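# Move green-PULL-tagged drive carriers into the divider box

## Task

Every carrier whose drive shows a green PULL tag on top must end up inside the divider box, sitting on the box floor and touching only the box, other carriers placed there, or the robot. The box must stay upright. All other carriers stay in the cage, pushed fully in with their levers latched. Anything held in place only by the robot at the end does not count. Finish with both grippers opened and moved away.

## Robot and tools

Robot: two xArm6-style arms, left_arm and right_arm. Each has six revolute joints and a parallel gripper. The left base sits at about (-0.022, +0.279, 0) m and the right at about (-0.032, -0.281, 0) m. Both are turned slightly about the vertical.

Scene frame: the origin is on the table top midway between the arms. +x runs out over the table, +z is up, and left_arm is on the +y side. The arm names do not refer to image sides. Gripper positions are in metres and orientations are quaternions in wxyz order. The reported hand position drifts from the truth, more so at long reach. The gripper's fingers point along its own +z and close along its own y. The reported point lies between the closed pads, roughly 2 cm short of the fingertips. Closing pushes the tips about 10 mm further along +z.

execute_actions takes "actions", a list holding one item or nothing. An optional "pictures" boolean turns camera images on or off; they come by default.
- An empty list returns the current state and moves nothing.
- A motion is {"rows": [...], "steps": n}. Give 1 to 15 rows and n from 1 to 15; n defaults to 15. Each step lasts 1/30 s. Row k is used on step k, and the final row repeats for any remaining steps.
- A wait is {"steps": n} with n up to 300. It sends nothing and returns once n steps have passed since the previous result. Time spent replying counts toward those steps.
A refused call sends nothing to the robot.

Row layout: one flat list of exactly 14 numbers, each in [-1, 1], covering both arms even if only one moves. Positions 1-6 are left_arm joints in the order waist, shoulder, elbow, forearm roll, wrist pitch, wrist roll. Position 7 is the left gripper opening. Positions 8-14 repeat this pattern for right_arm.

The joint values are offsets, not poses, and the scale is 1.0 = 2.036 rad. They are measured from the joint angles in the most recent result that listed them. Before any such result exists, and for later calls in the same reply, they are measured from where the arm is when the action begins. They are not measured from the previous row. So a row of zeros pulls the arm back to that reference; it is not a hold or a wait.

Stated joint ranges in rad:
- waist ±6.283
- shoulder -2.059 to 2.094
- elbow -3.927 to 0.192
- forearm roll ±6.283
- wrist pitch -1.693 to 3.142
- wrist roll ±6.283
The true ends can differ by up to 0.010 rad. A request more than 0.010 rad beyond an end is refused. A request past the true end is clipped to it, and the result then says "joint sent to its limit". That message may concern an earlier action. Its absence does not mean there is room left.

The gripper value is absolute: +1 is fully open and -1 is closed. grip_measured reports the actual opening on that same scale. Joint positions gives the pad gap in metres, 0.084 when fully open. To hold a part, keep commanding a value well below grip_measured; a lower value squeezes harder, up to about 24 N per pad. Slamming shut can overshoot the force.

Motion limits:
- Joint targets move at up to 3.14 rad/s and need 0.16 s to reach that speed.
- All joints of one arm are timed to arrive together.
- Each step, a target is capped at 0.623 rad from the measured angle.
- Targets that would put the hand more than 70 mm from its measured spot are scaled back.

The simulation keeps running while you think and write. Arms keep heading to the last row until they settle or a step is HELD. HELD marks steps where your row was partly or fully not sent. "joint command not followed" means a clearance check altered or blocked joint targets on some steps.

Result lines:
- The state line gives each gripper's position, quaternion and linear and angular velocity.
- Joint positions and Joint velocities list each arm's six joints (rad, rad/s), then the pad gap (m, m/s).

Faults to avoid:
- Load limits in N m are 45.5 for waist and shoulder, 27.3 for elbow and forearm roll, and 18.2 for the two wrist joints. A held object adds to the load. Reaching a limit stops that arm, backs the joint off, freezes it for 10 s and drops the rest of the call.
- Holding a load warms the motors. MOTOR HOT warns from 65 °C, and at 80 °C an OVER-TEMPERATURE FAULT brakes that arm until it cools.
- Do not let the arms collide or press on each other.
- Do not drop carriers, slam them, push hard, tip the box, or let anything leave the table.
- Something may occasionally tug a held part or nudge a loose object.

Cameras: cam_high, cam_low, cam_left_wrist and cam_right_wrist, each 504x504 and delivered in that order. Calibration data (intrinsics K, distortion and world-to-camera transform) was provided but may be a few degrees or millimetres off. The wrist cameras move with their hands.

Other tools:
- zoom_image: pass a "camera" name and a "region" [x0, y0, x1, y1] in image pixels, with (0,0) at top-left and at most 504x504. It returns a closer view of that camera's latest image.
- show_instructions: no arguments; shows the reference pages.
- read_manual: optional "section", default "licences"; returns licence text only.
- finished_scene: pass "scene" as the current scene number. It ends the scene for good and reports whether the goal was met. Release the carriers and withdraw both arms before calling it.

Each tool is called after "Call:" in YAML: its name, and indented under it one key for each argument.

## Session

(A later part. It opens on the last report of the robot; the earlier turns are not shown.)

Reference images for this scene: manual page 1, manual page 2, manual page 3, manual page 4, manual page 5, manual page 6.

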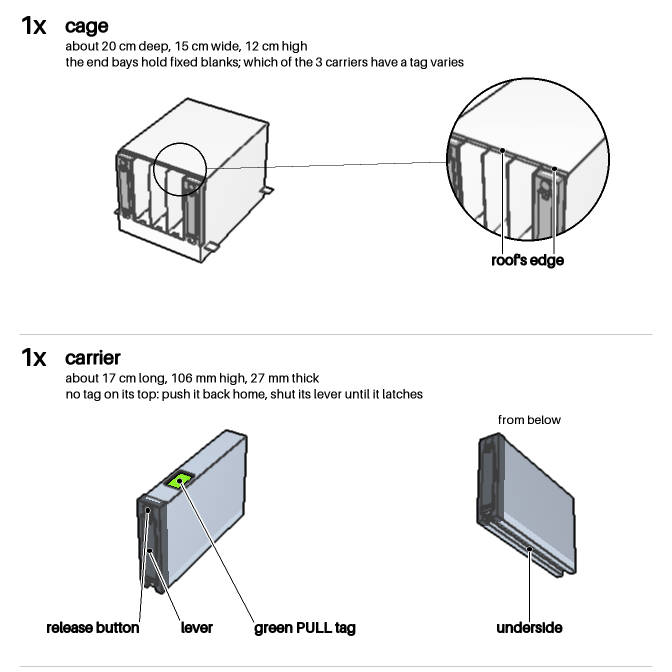

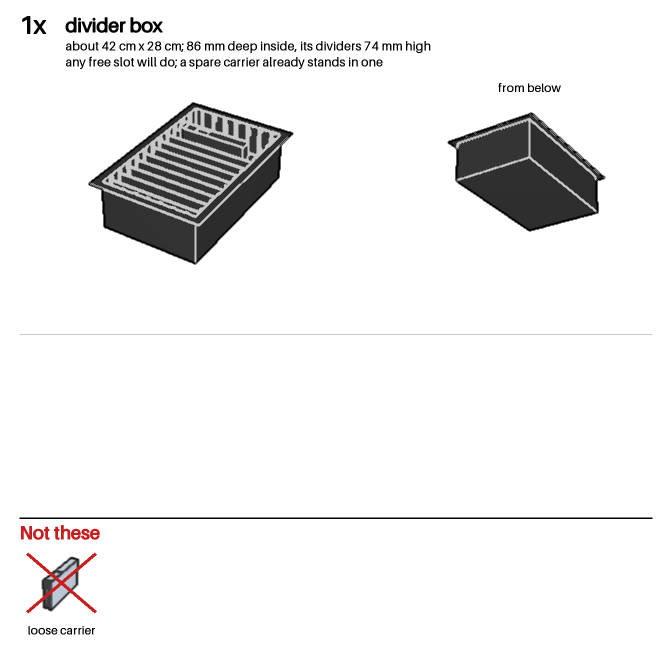

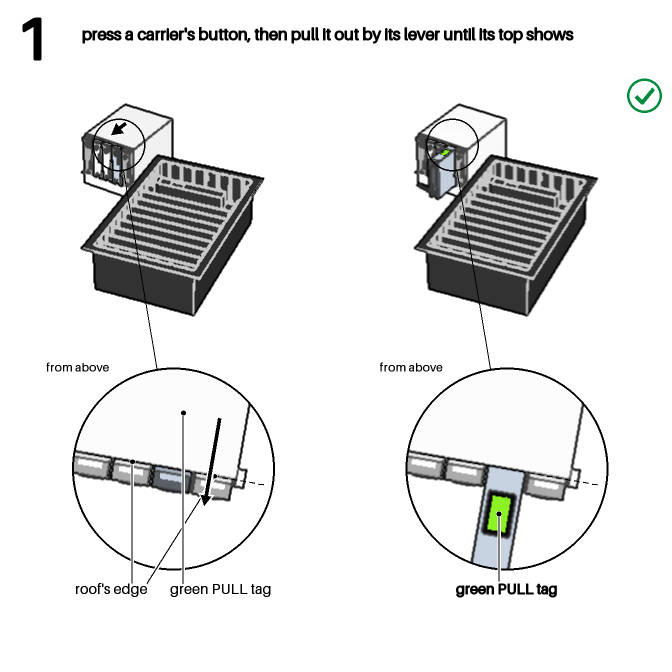

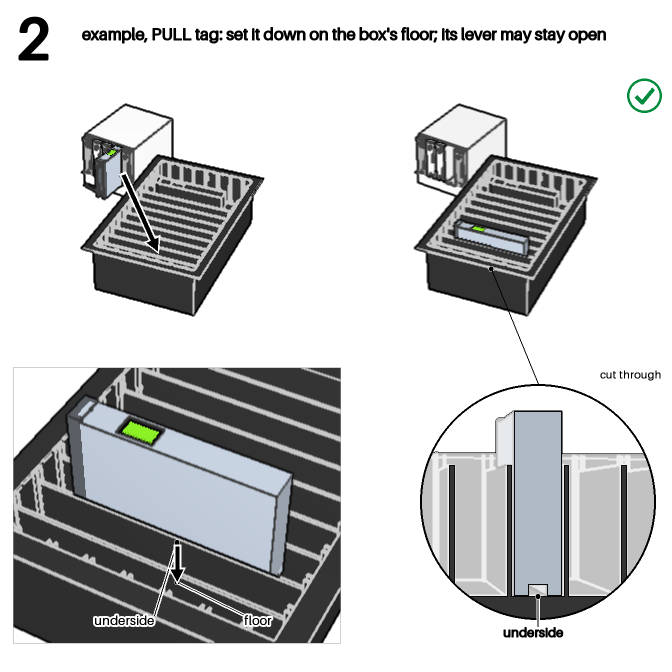

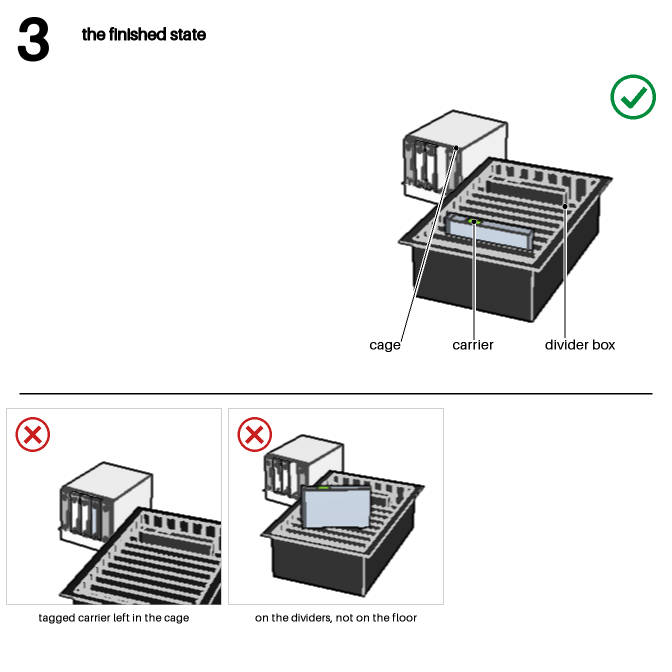

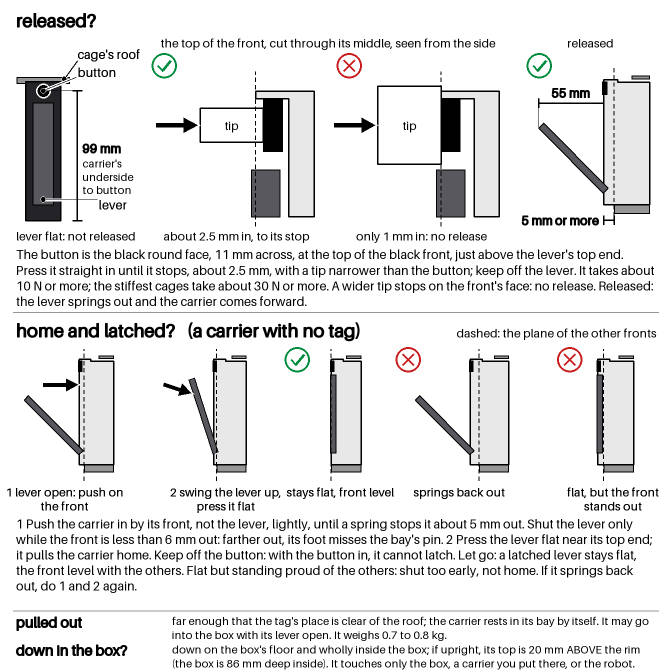

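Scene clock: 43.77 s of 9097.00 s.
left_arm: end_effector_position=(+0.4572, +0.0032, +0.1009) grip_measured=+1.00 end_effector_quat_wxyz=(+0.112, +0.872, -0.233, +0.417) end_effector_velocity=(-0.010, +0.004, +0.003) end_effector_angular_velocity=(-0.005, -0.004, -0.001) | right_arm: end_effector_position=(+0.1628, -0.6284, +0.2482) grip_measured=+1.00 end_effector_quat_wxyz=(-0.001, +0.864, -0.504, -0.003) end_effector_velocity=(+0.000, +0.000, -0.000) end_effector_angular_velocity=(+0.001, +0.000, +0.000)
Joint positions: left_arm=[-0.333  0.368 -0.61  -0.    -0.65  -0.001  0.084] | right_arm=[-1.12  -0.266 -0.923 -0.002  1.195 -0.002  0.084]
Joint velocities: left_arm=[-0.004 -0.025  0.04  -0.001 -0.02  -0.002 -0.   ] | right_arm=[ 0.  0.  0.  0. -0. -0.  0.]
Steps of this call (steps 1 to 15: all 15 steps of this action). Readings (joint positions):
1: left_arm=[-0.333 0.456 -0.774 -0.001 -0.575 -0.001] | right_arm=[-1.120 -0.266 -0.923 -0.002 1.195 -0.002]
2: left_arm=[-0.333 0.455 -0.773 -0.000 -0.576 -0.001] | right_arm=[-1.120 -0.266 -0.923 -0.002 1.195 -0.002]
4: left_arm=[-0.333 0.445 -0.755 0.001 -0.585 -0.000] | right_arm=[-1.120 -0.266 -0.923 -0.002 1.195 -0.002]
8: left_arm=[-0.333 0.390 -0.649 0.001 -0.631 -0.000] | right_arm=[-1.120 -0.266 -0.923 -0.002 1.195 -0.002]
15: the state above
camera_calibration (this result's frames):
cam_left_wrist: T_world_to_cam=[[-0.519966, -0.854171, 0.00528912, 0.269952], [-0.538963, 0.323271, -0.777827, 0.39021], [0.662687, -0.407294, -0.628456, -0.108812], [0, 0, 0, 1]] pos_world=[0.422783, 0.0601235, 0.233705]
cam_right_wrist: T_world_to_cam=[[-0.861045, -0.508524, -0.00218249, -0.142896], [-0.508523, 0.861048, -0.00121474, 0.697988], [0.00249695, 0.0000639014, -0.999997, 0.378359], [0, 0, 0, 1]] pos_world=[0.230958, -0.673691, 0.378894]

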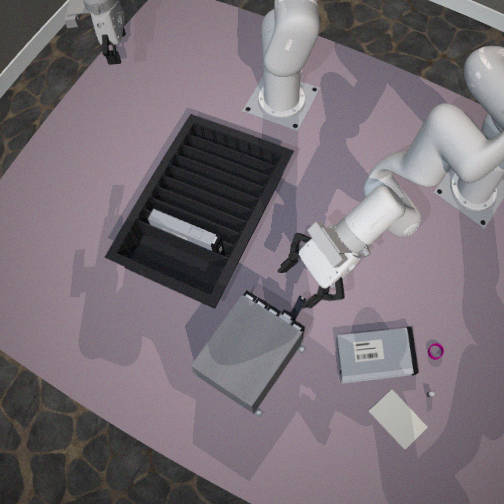

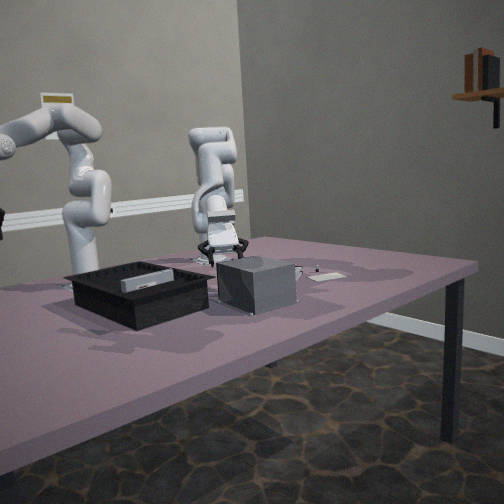

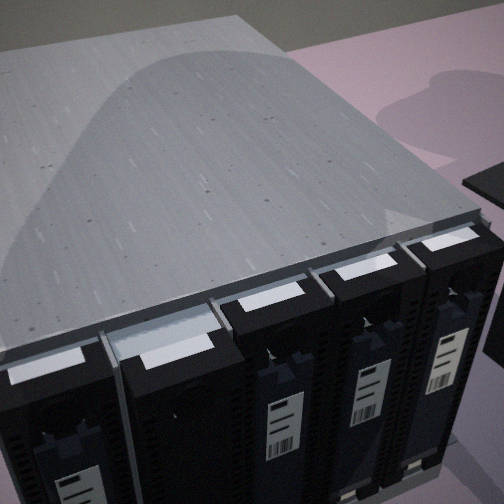

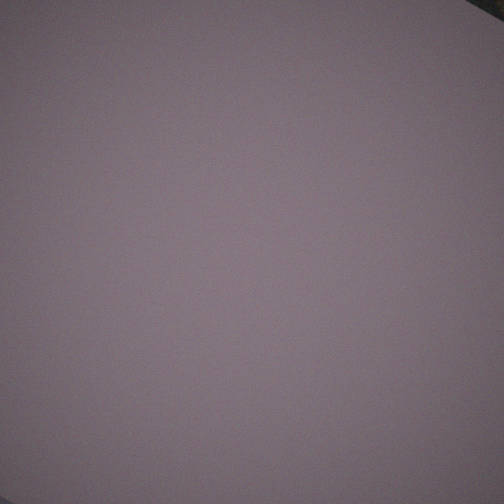

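Call:
execute_actions:
  actions:
    - {"rows":[[0,-0.301,0.1645,0,0.1326,0,0,0,0,0,0,0,0,1]]}
  pictures: false

Call:
execute_actions:
  actions:
    - {"steps":20}
  pictures: false

Call:
execute_actions:
  actions:
    - {"rows":[[0.0273,0.0712,-0.405,0,0.678,-0.1776,0,0,0,0,0,0,0,1]]}
  pictures: false

Call:
execute_actions:
  actions:
    - {"steps":40}
  pictures: false

Call:
execute_actions:
  actions:
    - {"rows":[[0,0.2417,-0.1498,0,0.0064,0,0,0,0,0,0,0,0,1]]}
  pictures: false

Call:
execute_actions:
  actions:
    - {"steps":35}

Scene clock: 52.57 s of 9097.00 s.
left_arm: end_effector_position=(+0.3884, +0.0428, +0.1966) grip_measured=-0.01 end_effector_quat_wxyz=(+0.113, +0.869, -0.232, +0.422) end_effector_velocity=(-0.096, +0.056, +0.065) end_effector_angular_velocity=(+0.001, +0.003, +0.001) | right_arm: end_effector_position=(+0.1628, -0.6284, +0.2482) grip_measured=+1.00 end_effector_quat_wxyz=(-0.001, +0.864, -0.504, -0.003) end_effector_velocity=(-0.000, -0.000, -0.001) end_effector_angular_velocity=(+0.001, +0.002, -0.001)
Joint positions: left_arm=[-0.333 -0.194 -0.304 -0.    -0.405 -0.001  0.044] | right_arm=[-1.12  -0.266 -0.923 -0.002  1.195 -0.002  0.084]
Joint velocities: left_arm=[ 0.001 -0.646  0.357  0.     0.292 -0.001 -0.   ] | right_arm=[-0.001  0.001  0.    -0.001 -0.     0.001 -0.   ]
Steps of this call (steps 1 to 15: the robot went on to your last target; steps 16 to 90: nothing new was sent; then 5.30 s passed at rest; steps 91 to 105: all 15 steps of this action). Readings (joint positions):
91: left_arm=[-0.333 0.365 -0.605 -0.001 -0.652 -0.001] | right_arm=[-1.120 -0.266 -0.923 -0.002 1.195 -0.002]
92: left_arm=[-0.333 0.362 -0.604 -0.001 -0.650 -0.001] | right_arm=[-1.120 -0.266 -0.923 -0.002 1.195 -0.002]
94: left_arm=[-0.334 0.324 -0.581 -0.001 -0.631 -0.001] | right_arm=[-1.120 -0.266 -0.923 -0.002 1.195 -0.002]
98: left_arm=[-0.333 0.122 -0.476 -0.001 -0.545 -0.001] | right_arm=[-1.120 -0.266 -0.923 -0.002 1.195 -0.002]
105: the state above

Scene clock: 53.23 s of 9097.00 s.
left_arm: end_effector_position=(+0.3805, +0.0474, +0.2007) grip_measured=-0.01 end_effector_quat_wxyz=(+0.113, +0.870, -0.232, +0.420) end_effector_velocity=(+0.000, -0.000, -0.000) end_effector_angular_velocity=(-0.000, +0.001, +0.001) | right_arm: end_effector_position=(+0.1628, -0.6284, +0.2482) grip_measured=+1.00 end_effector_quat_wxyz=(-0.001, +0.864, -0.504, -0.003) end_effector_velocity=(-0.000, +0.000, -0.000) end_effector_angular_velocity=(-0.000, +0.000, -0.002)
Joint positions: left_arm=[-0.333 -0.245 -0.276 -0.    -0.38  -0.001  0.044] | right_arm=[-1.12  -0.266 -0.923 -0.002  1.195 -0.002  0.084]
Joint velocities: left_arm=[ 0.     0.    -0.    -0.     0.    -0.001  0.   ] | right_arm=[-0.    -0.     0.    -0.    -0.     0.001  0.   ]
Steps of this call (steps 1 to 20: the robot went on to your last target). Readings (joint positions):
1: left_arm=[-0.333 -0.211 -0.295 -0.000 -0.397 -0.001] | right_arm=[-1.120 -0.266 -0.923 -0.002 1.195 -0.002]
2: left_arm=[-0.333 -0.222 -0.288 -0.000 -0.392 -0.001] | right_arm=[-1.120 -0.266 -0.923 -0.002 1.195 -0.002]
4: left_arm=[-0.333 -0.233 -0.281 -0.000 -0.385 -0.001] | right_arm=[-1.120 -0.266 -0.923 -0.002 1.195 -0.002]
8: left_arm=[-0.333 -0.241 -0.277 -0.000 -0.381 -0.001] | right_arm=[-1.120 -0.266 -0.923 -0.002 1.195 -0.002]
20: the state above

Scene clock: 53.73 s of 9097.00 s.
left_arm: end_effector_position=(+0.4742, +0.0173, +0.2865) grip_measured=-0.01 end_effector_quat_wxyz=(+0.131, +0.923, -0.113, +0.344) end_effector_velocity=(+0.136, -0.014, +0.203) end_effector_angular_velocity=(+0.068, +1.001, +0.523) | right_arm: end_effector_position=(+0.1628, -0.6284, +0.2482) grip_measured=+1.00 end_effector_quat_wxyz=(-0.001, +0.864, -0.504, -0.003) end_effector_velocity=(+0.000, -0.000, +0.001) end_effector_angular_velocity=(-0.000, -0.002, +0.001)
Joint positions: left_arm=[-0.296 -0.148 -0.795 -0.     0.187 -0.243  0.044] | right_arm=[-1.12  -0.266 -0.923 -0.002  1.195 -0.002  0.084]
Joint velocities: left_arm=[ 0.091  0.24  -1.524 -0.     2.201 -0.594 -0.   ] | right_arm=[-0.    -0.001 -0.001  0.002 -0.    -0.002 -0.   ]
Steps of this call (steps 1 to 15: all 15 steps of this action). Readings (joint positions):
1: left_arm=[-0.333 -0.245 -0.276 -0.000 -0.380 -0.001] | right_arm=[-1.120 -0.266 -0.923 -0.002 1.195 -0.002]
2: left_arm=[-0.333 -0.244 -0.278 -0.000 -0.376 -0.003] | right_arm=[-1.120 -0.266 -0.923 -0.002 1.195 -0.002]
4: left_arm=[-0.329 -0.234 -0.314 -0.000 -0.334 -0.027] | right_arm=[-1.120 -0.266 -0.923 -0.002 1.195 -0.002]
8: left_arm=[-0.315 -0.197 -0.493 -0.000 -0.164 -0.120] | right_arm=[-1.120 -0.266 -0.923 -0.002 1.195 -0.002]
15: the state above

Scene clock: 55.07 s of 9097.00 s.
left_arm: end_effector_position=(+0.4211, +0.0556, +0.2721) grip_measured=-0.01 end_effector_quat_wxyz=(+0.040, +0.994, -0.052, +0.091) end_effector_velocity=(+0.000, +0.000, +0.000) end_effector_angular_velocity=(-0.000, -0.000, +0.001) | right_arm: end_effector_position=(+0.1628, -0.6284, +0.2482) grip_measured=+1.00 end_effector_quat_wxyz=(-0.001, +0.864, -0.504, -0.003) end_effector_velocity=(+0.001, +0.000, -0.000) end_effector_angular_velocity=(+0.001, -0.001, +0.001)
Joint positions: left_arm=[-0.277 -0.1   -1.1   -0.     1.    -0.363  0.044] | right_arm=[-1.12  -0.266 -0.923 -0.002  1.195 -0.002  0.084]
Joint velocities: left_arm=[ 0.    -0.001  0.     0.     0.    -0.001  0.   ] | right_arm=[ 0.001  0.001  0.     0.002  0.    -0.001 -0.   ]
Steps of this call (steps 1 to 40: the robot went on to your last target). Readings (joint positions):
1: left_arm=[-0.293 -0.140 -0.846 -0.000 0.265 -0.263] | right_arm=[-1.120 -0.266 -0.923 -0.002 1.195 -0.002]
2: left_arm=[-0.290 -0.132 -0.897 -0.000 0.349 -0.282] | right_arm=[-1.120 -0.266 -0.923 -0.002 1.195 -0.002]
4: left_arm=[-0.284 -0.120 -0.984 -0.000 0.524 -0.315] | right_arm=[-1.120 -0.266 -0.923 -0.002 1.195 -0.002]
8: left_arm=[-0.279 -0.105 -1.072 -0.000 0.837 -0.351] | right_arm=[-1.120 -0.266 -0.923 -0.002 1.195 -0.002]
40: the state above

Scene clock: 55.57 s of 9097.00 s.
left_arm: end_effector_position=(+0.4775, +0.0271, +0.1546) grip_measured=-0.01 end_effector_quat_wxyz=(+0.003, +0.999, -0.052, +0.006) end_effector_velocity=(+0.032, -0.016, -0.212) end_effector_angular_velocity=(+0.144, +0.285, +0.000) | right_arm: end_effector_position=(+0.1628, -0.6284, +0.2482) grip_measured=+1.00 end_effector_quat_wxyz=(-0.001, +0.864, -0.504, -0.003) end_effector_velocity=(+0.001, +0.000, +0.000) end_effector_angular_velocity=(+0.000, -0.001, -0.001)
Joint positions: left_arm=[-0.277  0.348 -1.374 -0.     1.012 -0.363  0.044] | right_arm=[-1.12  -0.266 -0.923 -0.002  1.195 -0.002  0.084]
Joint velocities: left_arm=[-0.     0.598 -0.302  0.     0.023 -0.001 -0.   ] | right_arm=[ 0.001  0.    -0.     0.001  0.     0.001 -0.   ]
Steps of this call (steps 1 to 15: all 15 steps of this action). Readings (joint positions):
1: left_arm=[-0.277 -0.100 -1.100 -0.000 1.000 -0.363] | right_arm=[-1.120 -0.266 -0.923 -0.002 1.195 -0.002]
2: left_arm=[-0.277 -0.097 -1.102 -0.000 1.000 -0.363] | right_arm=[-1.120 -0.266 -0.923 -0.002 1.195 -0.002]
4: left_arm=[-0.277 -0.061 -1.130 -0.000 1.001 -0.363] | right_arm=[-1.120 -0.266 -0.923 -0.002 1.195 -0.002]
8: left_arm=[-0.277 0.109 -1.229 -0.000 1.005 -0.363] | right_arm=[-1.120 -0.266 -0.923 -0.002 1.195 -0.002]
15: the state above

Scene clock: 56.73 s of 9097.00 s.
left_arm: end_effector_position=(+0.4828, +0.0245, +0.1423) grip_measured=-0.01 end_effector_quat_wxyz=(+0.000, +0.999, -0.052, -0.000) end_effector_velocity=(-0.000, +0.000, +0.000) end_effector_angular_velocity=(-0.000, -0.000, +0.001) | right_arm: end_effector_position=(+0.1628, -0.6284, +0.2482) grip_measured=+1.00 end_effector_quat_wxyz=(-0.001, +0.864, -0.504, -0.003) end_effector_velocity=(-0.000, -0.000, -0.000) end_effector_angular_velocity=(+0.000, -0.000, -0.002)
Joint positions: left_arm=[-0.277  0.392 -1.405 -0.     1.013 -0.363  0.044] | right_arm=[-1.12  -0.266 -0.923 -0.002  1.195 -0.002  0.084]
Joint velocities: left_arm=[ 0.    -0.001  0.     0.     0.    -0.001  0.   ] | right_arm=[-0.001  0.001 -0.001  0.    -0.    -0.     0.   ]
Steps of this call (steps 1 to 30: the robot went on to your last target; steps 31 to 35: nothing new was sent). Readings (joint positions):
1: left_arm=[-0.277 0.364 -1.382 -0.000 1.012 -0.363] | right_arm=[-1.120 -0.266 -0.923 -0.002 1.195 -0.002]
2: left_arm=[-0.277 0.374 -1.388 -0.000 1.013 -0.363] | right_arm=[-1.120 -0.266 -0.923 -0.002 1.195 -0.002]
4: left_arm=[-0.277 0.383 -1.397 -0.000 1.013 -0.363] | right_arm=[-1.120 -0.266 -0.923 -0.002 1.195 -0.002]
8: left_arm=[-0.277 0.388 -1.405 -0.000 1.013 -0.363] | right_arm=[-1.120 -0.266 -0.923 -0.002 1.195 -0.002]
35: the state above
All arms were judged still, so your last target was given up. Only a new action makes them travel on or press farther. Fingers that are still opening or closing keep moving.
camera_calibration (this result's frames):
cam_left_wrist: T_world_to_cam=[[-0.116499, -0.992935, 0.0225216, 0.107399], [-0.993181, 0.11657, 0.0018678, 0.542793], [-0.00447995, -0.0221504, -0.999745, 0.27445], [0, 0, 0, 1]] pos_world=[0.552833, 0.0494458, 0.270948]
cam_right_wrist: T_world_to_cam=[[-0.861045, -0.508524, -0.00218267, -0.142895], [-0.508522, 0.861048, -0.00121447, 0.697988], [0.00249697, 0.0000642242, -0.999997, 0.378359], [0, 0, 0, 1]] pos_world=[0.230958, -0.673691, 0.378894]

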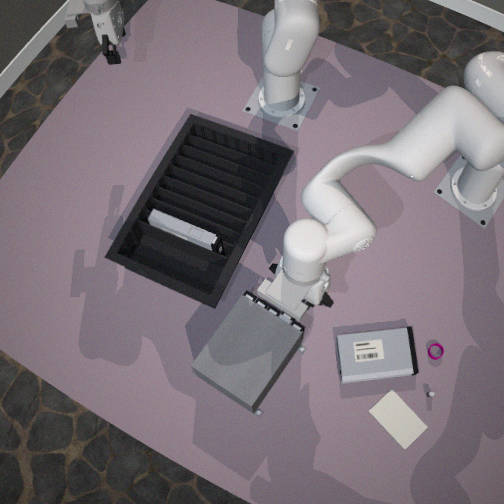

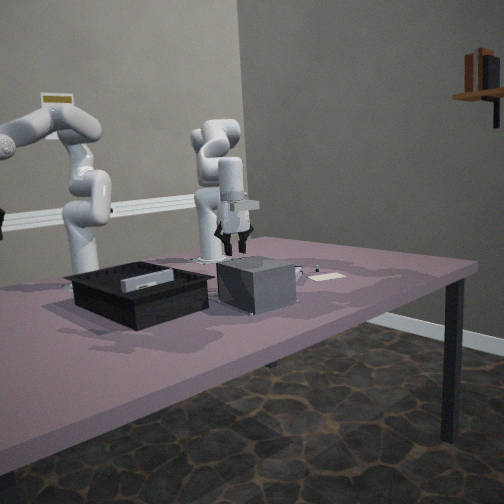

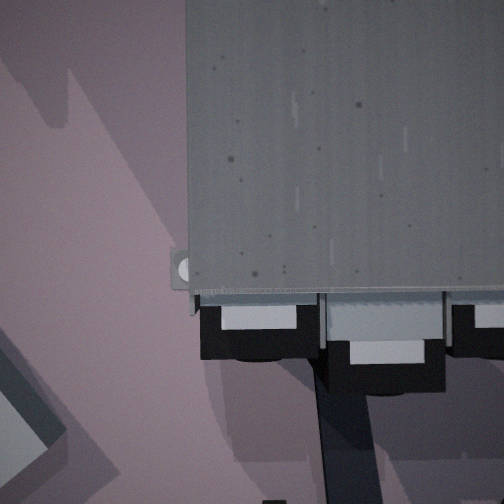

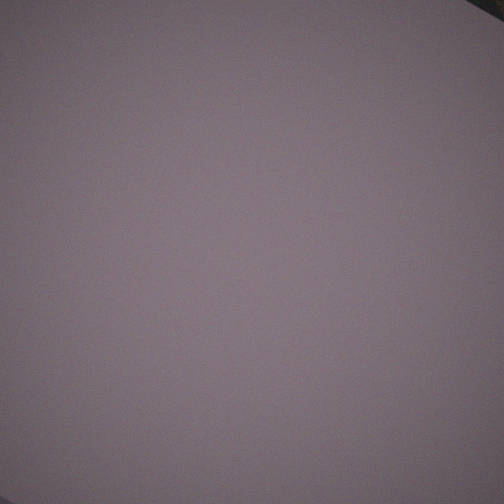

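Call:
execute_actions:
  actions:
    - {"rows":[[-0.002,0.0445,0.0434,0,-0.0879,-0.002,0,0,0,0,0,0,0,1]]}
  pictures: false

Call:
execute_actions:
  actions:
    - {"steps":12}
  pictures: false

Call:
execute_actions:
  actions:
    - {"rows":[[0,0,0,0,0,0,-1,0,0,0,0,0,0,1]]}
  pictures: false

Call:
execute_actions:
  actions:
    - {"rows":[[-0.0026,-0.011,0.0172,0,-0.0062,-0.0026,-1,0,0,0,0,0,0,1],[-0.0026,-0.011,0.0172,0,-0.0062,-0.0026,-1,0,0,0,0,0,0,1],[-0.0053,-0.022,0.0344,0,-0.0124,-0.0053,-1,0,0,0,0,0,0,1],[-0.0053,-0.022,0.0344,0,-0.0124,-0.0053,-1,0,0,0,0,0,0,1],[-0.008,-0.033,0.0514,0,-0.0184,-0.008,-1,0,0,0,0,0,0,1],[-0.008,-0.033,0.0514,0,-0.0184,-0.008,-1,0,0,0,0,0,0,1],[-0.0108,-0.044,0.0683,0,-0.0243,-0.0108,-1,0,0,0,0,0,0,1],[-0.0108,-0.044,0.0683,0,-0.0243,-0.0108,-1,0,0,0,0,0,0,1],[-0.0137,-0.0546,0.0845,0,-0.0299,-0.0137,-1,0,0,0,0,0,0,1],[-0.0137,-0.0546,0.0845,0,-0.0299,-0.0137,-1,0,0,0,0,0,0,1],[-0.0167,-0.0652,0.1005,0,-0.0353,-0.0167,-1,0,0,0,0,0,0,1],[-0.0167,-0.0652,0.1005,0,-0.0353,-0.0167,-1,0,0,0,0,0,0,1],[-0.0197,-0.0757,0.1164,0,-0.0407,-0.0197,-1,0,0,0,0,0,0,1],[-0.0197,-0.0757,0.1164,0,-0.0407,-0.0197,-1,0,0,0,0,0,0,1],[-0.0228,-0.0862,0.1321,0,-0.0458,-0.0228,-1,0,0,0,0,0,0,1]]}
  pictures: false

Call:
execute_actions:
  actions:
    - {"steps":18}

Scene clock: 70.83 s of 9097.00 s.
left_arm: end_effector_position=(+0.4791, +0.0239, +0.0725) grip_measured=-0.01 end_effector_quat_wxyz=(+0.001, +0.999, -0.052, +0.002) end_effector_velocity=(-0.001, +0.000, -0.007) end_effector_angular_velocity=(-0.002, -0.004, -0.000) | right_arm: end_effector_position=(+0.1628, -0.6284, +0.2482) grip_measured=+1.00 end_effector_quat_wxyz=(-0.001, +0.864, -0.504, -0.003) end_effector_velocity=(+0.000, -0.000, +0.000) end_effector_angular_velocity=(-0.000, +0.000, +0.001)
Joint positions: left_arm=[-0.281  0.48  -1.32  -0.     0.836 -0.367  0.044] | right_arm=[-1.12  -0.266 -0.923 -0.002  1.195 -0.002  0.084]
Joint velocities: left_arm=[-0.001  0.006  0.014 -0.    -0.024 -0.    -0.   ] | right_arm=[ 0.001  0.    -0.001 -0.    -0.    -0.     0.   ]
Steps of this call (steps 1 to 90: nothing new was sent; then 10.60 s passed at rest; steps 91 to 105: all 15 steps of this action). Readings (joint positions):
91: left_arm=[-0.277 0.392 -1.405 -0.000 1.013 -0.363] | right_arm=[-1.120 -0.266 -0.923 -0.002 1.195 -0.002]
92: left_arm=[-0.277 0.393 -1.404 -0.000 1.009 -0.363] | right_arm=[-1.120 -0.266 -0.923 -0.002 1.195 -0.002]
94: left_arm=[-0.278 0.409 -1.391 -0.000 0.968 -0.364] | right_arm=[-1.120 -0.266 -0.923 -0.002 1.195 -0.002]
98: left_arm=[-0.281 0.471 -1.326 -0.000 0.869 -0.366] | right_arm=[-1.120 -0.266 -0.923 -0.002 1.195 -0.002]
105: the state above

Scene clock: 71.23 s of 9097.00 s.
left_arm: end_effector_position=(+0.4778, +0.0245, +0.0700) grip_measured=-0.01 end_effector_quat_wxyz=(+0.000, +0.999, -0.052, +0.000) end_effector_velocity=(-0.001, +0.000, -0.002) end_effector_angular_velocity=(+0.002, +0.003, -0.000) | right_arm: end_effector_position=(+0.1628, -0.6284, +0.2482) grip_measured=+1.00 end_effector_quat_wxyz=(-0.001, +0.864, -0.504, -0.003) end_effector_velocity=(+0.000, +0.000, +0.000) end_effector_angular_velocity=(-0.001, -0.000, +0.001)
Joint positions: left_arm=[-0.281  0.483 -1.317 -0.     0.834 -0.367  0.044] | right_arm=[-1.12  -0.266 -0.923 -0.002  1.195 -0.002  0.084]
Joint velocities: left_arm=[-0.     0.002  0.002  0.    -0.    -0.     0.   ] | right_arm=[ 0.001 -0.002  0.001 -0.     0.     0.     0.   ]
Steps of this call (steps 1 to 12: the robot went on to your last target). Readings (joint positions):
1: left_arm=[-0.281 0.481 -1.320 -0.000 0.835 -0.367] | right_arm=[-1.120 -0.266 -0.923 -0.002 1.195 -0.002]
2: left_arm=[-0.281 0.481 -1.319 -0.000 0.835 -0.367] | right_arm=[-1.120 -0.266 -0.923 -0.002 1.195 -0.002]
4: left_arm=[-0.281 0.482 -1.318 -0.000 0.834 -0.367] | right_arm=[-1.120 -0.266 -0.923 -0.002 1.195 -0.002]
8: left_arm=[-0.281 0.483 -1.317 -0.000 0.834 -0.367] | right_arm=[-1.120 -0.266 -0.923 -0.002 1.195 -0.002]
12: the state above

Scene clock: 71.73 s of 9097.00 s.
left_arm: end_effector_position=(+0.4778, +0.0245, +0.0700) grip_measured=-0.64 end_effector_quat_wxyz=(+0.000, +0.999, -0.052, +0.000) end_effector_velocity=(+0.000, -0.000, +0.001) end_effector_angular_velocity=(-0.001, -0.001, -0.001) | right_arm: end_effector_position=(+0.1628, -0.6284, +0.2482) grip_measured=+1.00 end_effector_quat_wxyz=(-0.001, +0.864, -0.504, -0.003) end_effector_velocity=(-0.000, -0.000, +0.001) end_effector_angular_velocity=(-0.002, -0.000, -0.001)
Joint positions: left_arm=[-0.281  0.483 -1.317 -0.     0.834 -0.367  0.016] | right_arm=[-1.12  -0.266 -0.923 -0.002  1.195 -0.002  0.084]
Joint velocities: left_arm=[-0.    -0.001 -0.001  0.     0.     0.     0.   ] | right_arm=[-0.    -0.001 -0.001 -0.     0.     0.001  0.   ]
Steps of this call (steps 1 to 15: all 15 steps of this action). Readings (joint positions):
1: left_arm=[-0.281 0.483 -1.317 -0.000 0.834 -0.367] | right_arm=[-1.120 -0.266 -0.923 -0.002 1.195 -0.002]
2: left_arm=[-0.281 0.483 -1.317 -0.000 0.834 -0.367] | right_arm=[-1.120 -0.266 -0.923 -0.002 1.195 -0.002]
4: left_arm=[-0.281 0.483 -1.317 -0.000 0.834 -0.367] | right_arm=[-1.120 -0.266 -0.923 -0.002 1.195 -0.002]
8: left_arm=[-0.281 0.483 -1.317 -0.000 0.834 -0.367] | right_arm=[-1.120 -0.266 -0.923 -0.002 1.195 -0.002]
15: the state above

Scene clock: 72.23 s of 9097.00 s.
left_arm: end_effector_position=(+0.4331, +0.0290, +0.0700) grip_measured=-0.64 end_effector_quat_wxyz=(-0.000, +0.999, -0.052, -0.000) end_effector_velocity=(-0.120, +0.013, -0.000) end_effector_angular_velocity=(+0.002, +0.004, -0.003) | right_arm: end_effector_position=(+0.1628, -0.6284, +0.2482) grip_measured=+1.00 end_effector_quat_wxyz=(-0.001, +0.864, -0.504, -0.003) end_effector_velocity=(+0.000, +0.000, -0.000) end_effector_angular_velocity=(+0.001, -0.001, -0.000)
Joint positions: left_arm=[-0.313  0.36  -1.127 -0.     0.768 -0.398  0.016] | right_arm=[-1.12  -0.266 -0.923 -0.002  1.195 -0.002  0.084]
Joint velocities: left_arm=[-0.09  -0.318  0.481 -0.    -0.159 -0.087 -0.   ] | right_arm=[-0.     0.     0.     0.002 -0.    -0.    -0.   ]
Steps of this call (steps 1 to 15: all 15 steps of this action). Readings (joint positions):
1: left_arm=[-0.281 0.483 -1.317 -0.000 0.834 -0.367] | right_arm=[-1.120 -0.266 -0.923 -0.002 1.195 -0.002]
2: left_arm=[-0.282 0.481 -1.314 -0.000 0.833 -0.367] | right_arm=[-1.120 -0.266 -0.923 -0.002 1.195 -0.002]
4: left_arm=[-0.284 0.471 -1.299 -0.000 0.826 -0.369] | right_arm=[-1.120 -0.266 -0.923 -0.002 1.195 -0.002]
8: left_arm=[-0.293 0.435 -1.242 -0.000 0.807 -0.378] | right_arm=[-1.120 -0.266 -0.923 -0.002 1.195 -0.002]
15: the state above

Scene clock: 72.83 s of 9097.00 s.
left_arm: end_effector_position=(+0.4135, +0.0313, +0.0700) grip_measured=-0.64 end_effector_quat_wxyz=(+0.000, +0.999, -0.052, -0.000) end_effector_velocity=(-0.001, +0.000, -0.001) end_effector_angular_velocity=(+0.001, +0.002, -0.000) | right_arm: end_effector_position=(+0.1628, -0.6284, +0.2482) grip_measured=+1.00 end_effector_quat_wxyz=(-0.001, +0.864, -0.504, -0.003) end_effector_velocity=(+0.001, +0.000, -0.001) end_effector_angular_velocity=(+0.002, -0.000, +0.002)
Joint positions: left_arm=[-0.328  0.307 -1.048 -0.     0.741 -0.413  0.016] | right_arm=[-1.12  -0.266 -0.923 -0.002  1.195 -0.002  0.084]
Joint velocities: left_arm=[-0.001  0.     0.002 -0.    -0.    -0.001  0.   ] | right_arm=[ 0.001  0.001  0.     0.001 -0.    -0.001 -0.   ]
Steps of this call (steps 1 to 18: the robot went on to your last target). Readings (joint positions):
1: left_arm=[-0.316 0.350 -1.111 -0.000 0.762 -0.401] | right_arm=[-1.120 -0.266 -0.923 -0.002 1.195 -0.002]
2: left_arm=[-0.319 0.339 -1.095 -0.000 0.757 -0.404] | right_arm=[-1.120 -0.266 -0.923 -0.002 1.195 -0.002]
4: left_arm=[-0.324 0.322 -1.070 -0.000 0.749 -0.409] | right_arm=[-1.120 -0.266 -0.923 -0.002 1.195 -0.002]
8: left_arm=[-0.327 0.311 -1.053 -0.000 0.743 -0.412] | right_arm=[-1.120 -0.266 -0.923 -0.002 1.195 -0.002]
18: the state above
camera_calibration (this result's frames):
cam_left_wrist: T_world_to_cam=[[-0.116238, -0.992967, 0.0224629, 0.10758], [-0.993212, 0.116307, 0.00177536, 0.473277], [-0.00437546, -0.0221041, -0.999746, 0.201979], [0, 0, 0, 1]] pos_world=[0.483453, 0.0562425, 0.198671]
cam_right_wrist: T_world_to_cam=[[-0.861045, -0.508524, -0.00218304, -0.142895], [-0.508522, 0.861048, -0.00121451, 0.697988], [0.00249731, 0.0000643822, -0.999997, 0.378359], [0, 0, 0, 1]] pos_world=[0.230958, -0.673691, 0.378894]

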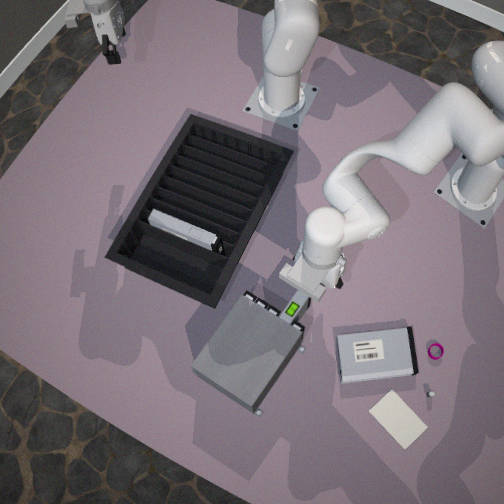

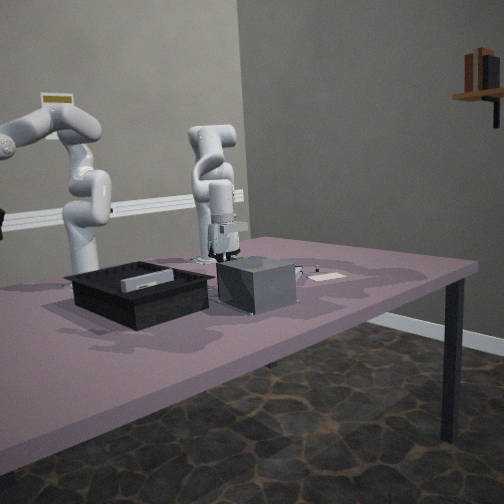

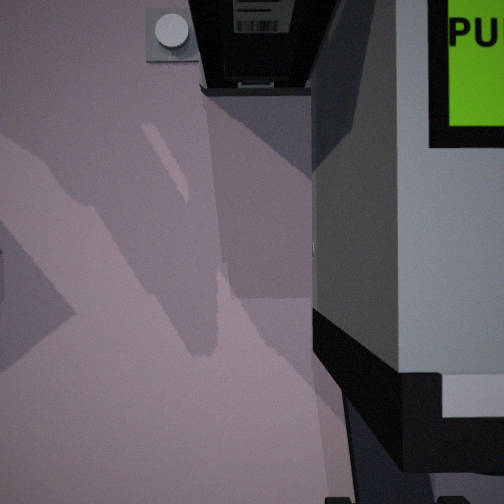

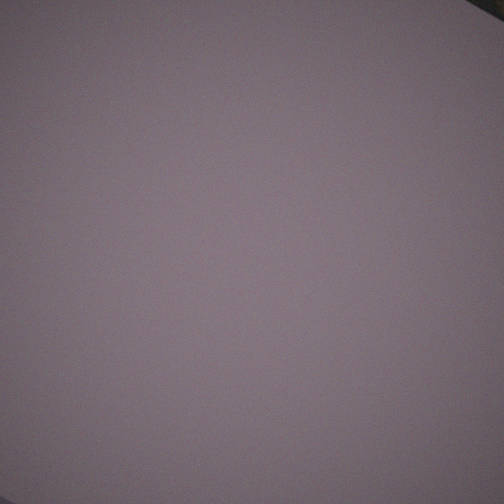

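Call:
execute_actions:
  actions:
    - {"rows":[[0,0,0,0,0,0,0.3,0,0,0,0,0,0,1]],"steps":10}
  pictures: false

Call:
execute_actions:
  actions:
    - {"rows":[[0.0263,0.0754,-0.17,0,0.0945,0.0263,0.3,0,0,0,0,0,0,1]]}
  pictures: false

Call:
execute_actions:
  actions:
    - {"steps":15}
  pictures: false

Call:
execute_actions:
  actions:
    - {"rows":[[0,0,0,0,0,0,-1,0,0,0,0,0,0,1]]}
  pictures: false

Call:
execute_actions:
  actions:
    - {"rows":[[-0.0022,-0.0106,0.0163,0,-0.0057,-0.0022,-1,0,0,0,0,0,0,1],[-0.0022,-0.0106,0.0163,0,-0.0057,-0.0022,-1,0,0,0,0,0,0,1],[-0.0045,-0.0212,0.0325,0,-0.0113,-0.0045,-1,0,0,0,0,0,0,1],[-0.0045,-0.0212,0.0325,0,-0.0113,-0.0045,-1,0,0,0,0,0,0,1],[-0.0068,-0.0318,0.0485,0,-0.0167,-0.0068,-1,0,0,0,0,0,0,1],[-0.0068,-0.0318,0.0485,0,-0.0167,-0.0068,-1,0,0,0,0,0,0,1],[-0.0091,-0.0422,0.0643,0,-0.022,-0.0091,-1,0,0,0,0,0,0,1],[-0.0091,-0.0422,0.0643,0,-0.022,-0.0091,-1,0,0,0,0,0,0,1],[-0.0115,-0.0522,0.079,0,-0.0268,-0.0115,-1,0,0,0,0,0,0,1],[-0.0115,-0.0522,0.079,0,-0.0268,-0.0115,-1,0,0,0,0,0,0,1],[-0.014,-0.0621,0.0935,0,-0.0314,-0.014,-1,0,0,0,0,0,0,1],[-0.014,-0.0621,0.0935,0,-0.0314,-0.014,-1,0,0,0,0,0,0,1],[-0.0166,-0.072,0.1078,0,-0.0358,-0.0166,-1,0,0,0,0,0,0,1],[-0.0166,-0.072,0.1078,0,-0.0358,-0.0166,-1,0,0,0,0,0,0,1],[-0.0192,-0.0818,0.1218,0,-0.04,-0.0192,-1,0,0,0,0,0,0,1]]}
  pictures: false

Call:
execute_actions:
  actions:
    - {"steps":18}
  pictures: false

Call:
execute_actions:
  actions:
    - {"rows":[[-0.0027,-0.0099,0.0141,0,-0.0042,-0.0027,-1,0,0,0,0,0,0,1],[-0.0027,-0.0099,0.0141,0,-0.0042,-0.0027,-1,0,0,0,0,0,0,1],[-0.0054,-0.0198,0.028,0,-0.0082,-0.0054,-1,0,0,0,0,0,0,1],[-0.0054,-0.0198,0.028,0,-0.0082,-0.0054,-1,0,0,0,0,0,0,1],[-0.0082,-0.0297,0.0418,0,-0.0121,-0.0082,-1,0,0,0,0,0,0,1],[-0.0082,-0.0297,0.0418,0,-0.0121,-0.0082,-1,0,0,0,0,0,0,1],[-0.0111,-0.0395,0.0555,0,-0.016,-0.0111,-1,0,0,0,0,0,0,1],[-0.0111,-0.0395,0.0555,0,-0.016,-0.0111,-1,0,0,0,0,0,0,1],[-0.0141,-0.0492,0.0686,0,-0.0194,-0.0141,-1,0,0,0,0,0,0,1],[-0.0141,-0.0492,0.0686,0,-0.0194,-0.0141,-1,0,0,0,0,0,0,1],[-0.0171,-0.0589,0.0816,0,-0.0227,-0.0171,-1,0,0,0,0,0,0,1],[-0.0171,-0.0589,0.0816,0,-0.0227,-0.0171,-1,0,0,0,0,0,0,1],[-0.0203,-0.0685,0.0944,0,-0.0259,-0.0203,-1,0,0,0,0,0,0,1],[-0.0203,-0.0685,0.0944,0,-0.0259,-0.0203,-1,0,0,0,0,0,0,1],[-0.0235,-0.0781,0.1071,0,-0.029,-0.0235,-1,0,0,0,0,0,0,1]]}
  pictures: false

Call:
execute_actions:
  actions:
    - {"steps":18}

Scene clock: 100.03 s of 9097.00 s.
left_arm: end_effector_position=(+0.4136, +0.0312, +0.0703) grip_measured=+0.29 end_effector_quat_wxyz=(+0.000, +0.999, -0.052, +0.000) end_effector_velocity=(-0.001, +0.001, -0.002) end_effector_angular_velocity=(+0.002, +0.004, -0.000) | right_arm: end_effector_position=(+0.1628, -0.6284, +0.2482) grip_measured=+1.00 end_effector_quat_wxyz=(-0.001, +0.864, -0.504, -0.003) end_effector_velocity=(-0.000, +0.000, -0.001) end_effector_angular_velocity=(+0.002, +0.001, -0.001)
Joint positions: left_arm=[-0.328  0.307 -1.048 -0.     0.741 -0.413  0.056] | right_arm=[-1.12  -0.266 -0.923 -0.002  1.195 -0.002  0.084]
Joint velocities: left_arm=[0.001 0.003 0.002 0.    0.    0.001 0.002] | right_arm=[-0.     0.001  0.002  0.    -0.     0.001  0.   ]
Steps of this call (steps 1 to 15: the robot went on to your last target; steps 16 to 90: nothing new was sent; then 23.87 s passed at rest; steps 91 to 100: all 10 steps of this action). Readings (joint positions):
91: left_arm=[-0.328 0.307 -1.048 -0.000 0.741 -0.413] | right_arm=[-1.120 -0.266 -0.923 -0.002 1.195 -0.002]
92: left_arm=[-0.328 0.307 -1.048 -0.000 0.741 -0.413] | right_arm=[-1.120 -0.266 -0.923 -0.002 1.195 -0.002]
94: left_arm=[-0.328 0.307 -1.049 -0.001 0.741 -0.413] | right_arm=[-1.120 -0.266 -0.923 -0.002 1.195 -0.002]
98: left_arm=[-0.328 0.307 -1.049 -0.000 0.741 -0.413] | right_arm=[-1.120 -0.266 -0.923 -0.002 1.195 -0.002]
100: the state above

Scene clock: 100.53 s of 9097.00 s.
left_arm: end_effector_position=(+0.4873, +0.0236, +0.1039) grip_measured=+0.29 end_effector_quat_wxyz=(+0.000, +0.999, -0.052, -0.000) end_effector_velocity=(+0.006, +0.000, -0.003) end_effector_angular_velocity=(+0.015, +0.029, -0.009) | right_arm: end_effector_position=(+0.1628, -0.6284, +0.2482) grip_measured=+1.00 end_effector_quat_wxyz=(-0.001, +0.864, -0.504, -0.003) end_effector_velocity=(-0.001, -0.001, +0.001) end_effector_angular_velocity=(-0.002, +0.000, -0.000)
Joint positions: left_arm=[-0.275  0.458 -1.386 -0.     0.929 -0.361  0.056] | right_arm=[-1.12  -0.266 -0.923 -0.002  1.195 -0.002  0.084]
Joint velocities: left_arm=[ 0.005  0.043 -0.065 -0.     0.055  0.014 -0.   ] | right_arm=[-0.002 -0.002 -0.    -0.001  0.    -0.001 -0.   ]
Steps of this call (steps 1 to 15: all 15 steps of this action). Readings (joint positions):
1: left_arm=[-0.328 0.307 -1.048 -0.000 0.741 -0.413] | right_arm=[-1.120 -0.266 -0.923 -0.002 1.195 -0.002]
2: left_arm=[-0.327 0.309 -1.051 -0.000 0.743 -0.412] | right_arm=[-1.120 -0.266 -0.923 -0.002 1.195 -0.002]
4: left_arm=[-0.322 0.327 -1.088 -0.000 0.767 -0.406] | right_arm=[-1.120 -0.266 -0.923 -0.002 1.195 -0.002]
8: left_arm=[-0.292 0.409 -1.280 -0.000 0.867 -0.378] | right_arm=[-1.120 -0.266 -0.923 -0.002 1.195 -0.002]
15: the state above

Scene clock: 101.03 s of 9097.00 s.
left_arm: end_effector_position=(+0.4891, +0.0233, +0.1052) grip_measured=+0.29 end_effector_quat_wxyz=(+0.000, +0.999, -0.052, +0.000) end_effector_velocity=(+0.001, +0.000, +0.000) end_effector_angular_velocity=(-0.000, -0.001, +0.001) | right_arm: end_effector_position=(+0.1628, -0.6284, +0.2482) grip_measured=+1.00 end_effector_quat_wxyz=(-0.001, +0.864, -0.504, -0.003) end_effector_velocity=(+0.000, +0.000, +0.000) end_effector_angular_velocity=(-0.000, -0.000, +0.000)
Joint positions: left_arm=[-0.274  0.461 -1.394 -0.     0.933 -0.36   0.056] | right_arm=[-1.12  -0.266 -0.923 -0.002  1.195 -0.002  0.084]
Joint velocities: left_arm=[ 0.001  0.001 -0.001  0.     0.     0.     0.   ] | right_arm=[ 0.    -0.001  0.     0.     0.    -0.     0.   ]
Steps of this call (steps 1 to 15: the robot went on to your last target). Readings (joint positions):
1: left_arm=[-0.275 0.459 -1.388 -0.000 0.931 -0.360] | right_arm=[-1.120 -0.266 -0.923 -0.002 1.195 -0.002]
2: left_arm=[-0.275 0.459 -1.389 -0.000 0.931 -0.360] | right_arm=[-1.120 -0.266 -0.923 -0.002 1.195 -0.002]
4: left_arm=[-0.275 0.460 -1.392 -0.000 0.932 -0.360] | right_arm=[-1.120 -0.266 -0.923 -0.002 1.195 -0.002]
8: left_arm=[-0.274 0.460 -1.394 -0.000 0.933 -0.360] | right_arm=[-1.120 -0.266 -0.923 -0.002 1.195 -0.002]
15: the state above
All arms were judged still, so your last target was given up. Only a new action makes them travel on or press farther. Fingers that are still opening or closing keep moving.

Scene clock: 101.53 s of 9097.00 s.
left_arm: end_effector_position=(+0.4891, +0.0235, +0.1052) grip_measured=-0.40 end_effector_quat_wxyz=(+0.000, +0.999, -0.052, +0.000) end_effector_velocity=(-0.000, -0.000, -0.001) end_effector_angular_velocity=(+0.001, +0.001, +0.001) | right_arm: end_effector_position=(+0.1628, -0.6284, +0.2482) grip_measured=+1.00 end_effector_quat_wxyz=(-0.001, +0.864, -0.504, -0.003) end_effector_velocity=(-0.000, -0.000, -0.001) end_effector_angular_velocity=(+0.001, +0.001, -0.001)
Joint positions: left_arm=[-0.274  0.461 -1.394 -0.     0.933 -0.36   0.027] | right_arm=[-1.12  -0.266 -0.923 -0.002  1.195 -0.002  0.084]
Joint velocities: left_arm=[-0.001  0.     0.001  0.     0.    -0.001 -0.   ] | right_arm=[-0.     0.001 -0.     0.     0.     0.    -0.   ]
Steps of this call (steps 1 to 15: all 15 steps of this action). Readings (joint positions):
1: left_arm=[-0.274 0.461 -1.394 -0.000 0.933 -0.360] | right_arm=[-1.120 -0.266 -0.923 -0.002 1.195 -0.002]
2: left_arm=[-0.274 0.461 -1.394 -0.000 0.933 -0.360] | right_arm=[-1.120 -0.266 -0.923 -0.002 1.195 -0.002]
4: left_arm=[-0.274 0.461 -1.394 -0.000 0.933 -0.360] | right_arm=[-1.120 -0.266 -0.923 -0.002 1.195 -0.002]
8: left_arm=[-0.274 0.460 -1.394 -0.000 0.933 -0.360] | right_arm=[-1.120 -0.266 -0.923 -0.002 1.195 -0.002]
15: the state above

Scene clock: 102.03 s of 9097.00 s.
left_arm: end_effector_position=(+0.4492, +0.0275, +0.1050) grip_measured=-0.40 end_effector_quat_wxyz=(+0.000, +0.999, -0.052, -0.000) end_effector_velocity=(-0.106, +0.011, -0.001) end_effector_angular_velocity=(+0.004, +0.007, -0.001) | right_arm: end_effector_position=(+0.1628, -0.6284, +0.2482) grip_measured=+1.00 end_effector_quat_wxyz=(-0.001, +0.864, -0.504, -0.003) end_effector_velocity=(-0.000, -0.000, +0.000) end_effector_angular_velocity=(-0.001, +0.000, -0.000)
Joint positions: left_arm=[-0.301  0.343 -1.218 -0.     0.874 -0.386  0.027] | right_arm=[-1.12  -0.266 -0.923 -0.002  1.195 -0.002  0.084]
Joint velocities: left_arm=[-0.075 -0.297  0.437  0.001 -0.132 -0.075 -0.   ] | right_arm=[-0.    -0.001  0.    -0.001  0.    -0.    -0.   ]
Steps of this call (steps 1 to 15: all 15 steps of this action). Readings (joint positions):
1: left_arm=[-0.274 0.460 -1.394 -0.000 0.933 -0.360] | right_arm=[-1.120 -0.266 -0.923 -0.002 1.195 -0.002]
2: left_arm=[-0.274 0.459 -1.392 -0.000 0.932 -0.360] | right_arm=[-1.120 -0.266 -0.923 -0.002 1.195 -0.002]
4: left_arm=[-0.276 0.450 -1.377 -0.000 0.926 -0.362] | right_arm=[-1.120 -0.266 -0.923 -0.002 1.195 -0.002]
8: left_arm=[-0.284 0.415 -1.324 -0.000 0.909 -0.369] | right_arm=[-1.120 -0.266 -0.923 -0.002 1.195 -0.002]
15: the state above

Scene clock: 102.63 s of 9097.00 s.
left_arm: end_effector_position=(+0.4321, +0.0294, +0.1051) grip_measured=-0.40 end_effector_quat_wxyz=(+0.000, +0.999, -0.052, -0.000) end_effector_velocity=(-0.000, +0.000, +0.001) end_effector_angular_velocity=(-0.000, -0.001, -0.001) | right_arm: end_effector_position=(+0.1628, -0.6284, +0.2482) grip_measured=+1.00 end_effector_quat_wxyz=(-0.001, +0.864, -0.504, -0.003) end_effector_velocity=(-0.000, +0.000, -0.001) end_effector_angular_velocity=(+0.001, +0.001, +0.000)
Joint positions: left_arm=[-0.313  0.294 -1.146 -0.     0.852 -0.399  0.027] | right_arm=[-1.12  -0.266 -0.923 -0.002  1.195 -0.002  0.084]
Joint velocities: left_arm=[-0.    -0.003  0.002 -0.    -0.     0.     0.   ] | right_arm=[-0.     0.001  0.001 -0.    -0.    -0.    -0.   ]
Steps of this call (steps 1 to 18: the robot went on to your last target). Readings (joint positions):
1: left_arm=[-0.303 0.333 -1.203 -0.000 0.870 -0.388] | right_arm=[-1.120 -0.266 -0.923 -0.002 1.195 -0.002]
2: left_arm=[-0.306 0.323 -1.188 -0.000 0.865 -0.391] | right_arm=[-1.120 -0.266 -0.923 -0.002 1.195 -0.002]
4: left_arm=[-0.310 0.308 -1.166 -0.000 0.859 -0.395] | right_arm=[-1.120 -0.266 -0.923 -0.002 1.195 -0.002]
8: left_arm=[-0.312 0.297 -1.150 -0.000 0.854 -0.398] | right_arm=[-1.120 -0.266 -0.923 -0.002 1.195 -0.002]
18: the state above

Scene clock: 103.13 s of 9097.00 s.
left_arm: end_effector_position=(+0.3919, +0.0337, +0.1051) grip_measured=-0.40 end_effector_quat_wxyz=(+0.000, +0.999, -0.052, -0.000) end_effector_velocity=(-0.106, +0.011, +0.000) end_effector_angular_velocity=(+0.001, +0.002, -0.002) | right_arm: end_effector_position=(+0.1628, -0.6284, +0.2482) grip_measured=+1.00 end_effector_quat_wxyz=(-0.001, +0.864, -0.504, -0.003) end_effector_velocity=(-0.001, -0.000, -0.001) end_effector_angular_velocity=(+0.001, +0.001, +0.000)
Joint positions: left_arm=[-0.345  0.183 -0.992 -0.     0.809 -0.431  0.027] | right_arm=[-1.12  -0.266 -0.923 -0.002  1.195 -0.002  0.084]
Joint velocities: left_arm=[-0.093 -0.29   0.389 -0.    -0.097 -0.091  0.   ] | right_arm=[-0.001  0.001  0.    -0.001 -0.    -0.001  0.   ]
Steps of this call (steps 1 to 15: all 15 steps of this action). Readings (joint positions):
1: left_arm=[-0.313 0.294 -1.146 -0.000 0.852 -0.399] | right_arm=[-1.120 -0.266 -0.923 -0.002 1.195 -0.002]
2: left_arm=[-0.313 0.293 -1.144 -0.000 0.851 -0.399] | right_arm=[-1.120 -0.266 -0.923 -0.002 1.195 -0.002]
4: left_arm=[-0.316 0.284 -1.131 -0.000 0.847 -0.402] | right_arm=[-1.120 -0.266 -0.923 -0.002 1.195 -0.002]
8: left_arm=[-0.325 0.251 -1.085 -0.000 0.834 -0.411] | right_arm=[-1.120 -0.266 -0.923 -0.002 1.195 -0.002]
15: the state above

Scene clock: 103.73 s of 9097.00 s.
left_arm: end_effector_position=(+0.3747, +0.0357, +0.1050) grip_measured=-0.40 end_effector_quat_wxyz=(+0.000, +0.999, -0.052, -0.000) end_effector_velocity=(-0.000, -0.001, +0.001) end_effector_angular_velocity=(-0.002, -0.002, -0.002) | right_arm: end_effector_position=(+0.1628, -0.6284, +0.2482) grip_measured=+1.00 end_effector_quat_wxyz=(-0.001, +0.864, -0.504, -0.003) end_effector_velocity=(-0.000, -0.000, +0.000) end_effector_angular_velocity=(-0.001, +0.001, -0.001)
Joint positions: left_arm=[-0.361  0.136 -0.929 -0.     0.793 -0.447  0.027] | right_arm=[-1.12  -0.266 -0.923 -0.002  1.195 -0.002  0.084]
Joint velocities: left_arm=[-0.001 -0.003  0.001 -0.    -0.001  0.001  0.   ] | right_arm=[-0.001  0.    -0.    -0.001  0.     0.001 -0.   ]
Steps of this call (steps 1 to 18: the robot went on to your last target). Readings (joint positions):
1: left_arm=[-0.348 0.173 -0.979 -0.001 0.806 -0.434] | right_arm=[-1.120 -0.266 -0.923 -0.002 1.195 -0.002]
2: left_arm=[-0.352 0.164 -0.965 -0.001 0.803 -0.437] | right_arm=[-1.120 -0.266 -0.923 -0.002 1.195 -0.002]
4: left_arm=[-0.357 0.149 -0.945 -0.000 0.798 -0.442] | right_arm=[-1.120 -0.266 -0.923 -0.002 1.195 -0.002]
8: left_arm=[-0.360 0.139 -0.932 -0.001 0.794 -0.446] | right_arm=[-1.120 -0.266 -0.923 -0.002 1.195 -0.002]
18: the state above
camera_calibration (this result's frames):
cam_left_wrist: T_world_to_cam=[[-0.115683, -0.993034, 0.022402, 0.106472], [-0.993276, 0.115753, 0.00187428, 0.434262], [-0.00445432, -0.0220345, -0.999747, 0.236906], [0, 0, 0, 1]] pos_world=[0.444715, 0.0606836, 0.233647]
cam_right_wrist: T_world_to_cam=[[-0.861045, -0.508524, -0.00218329, -0.142895], [-0.508522, 0.861048, -0.00121452, 0.697988], [0.00249753, 0.0000644943, -0.999997, 0.378359], [0, 0, 0, 1]] pos_world=[0.230958, -0.673691, 0.378894]

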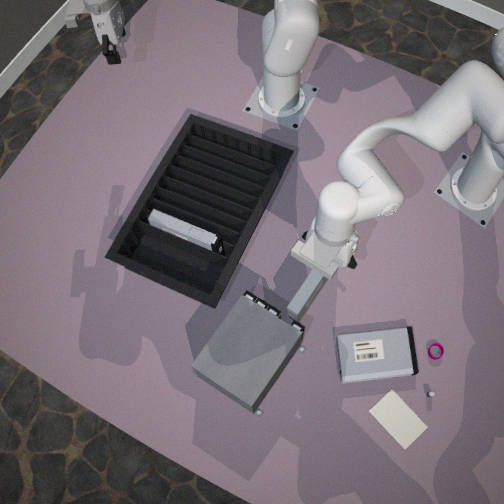

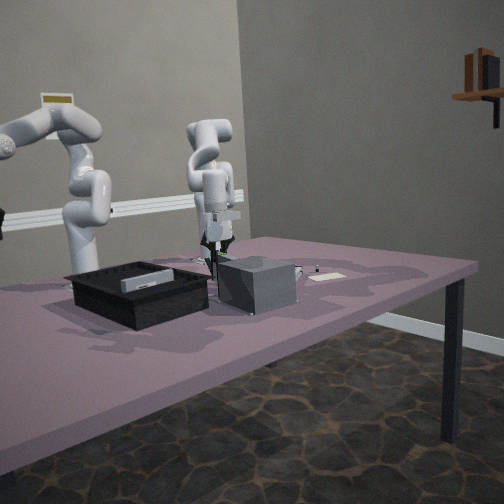

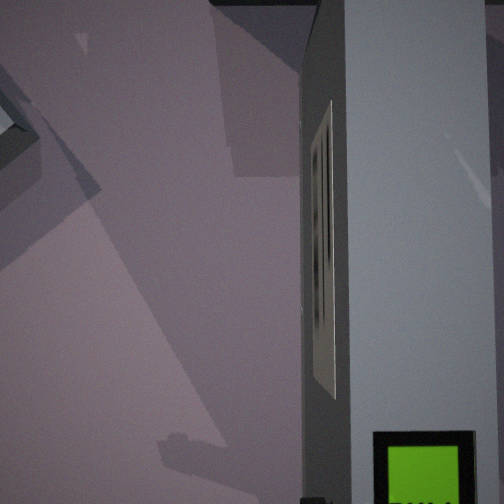

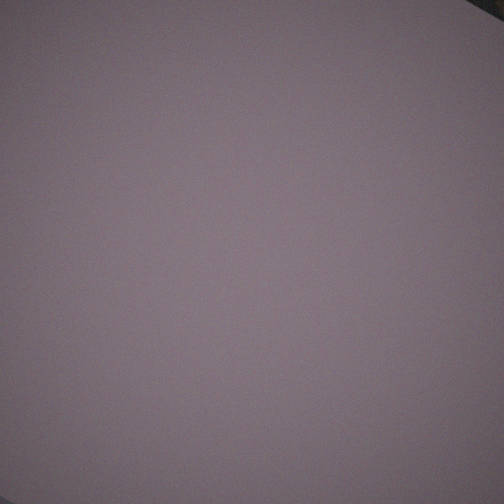

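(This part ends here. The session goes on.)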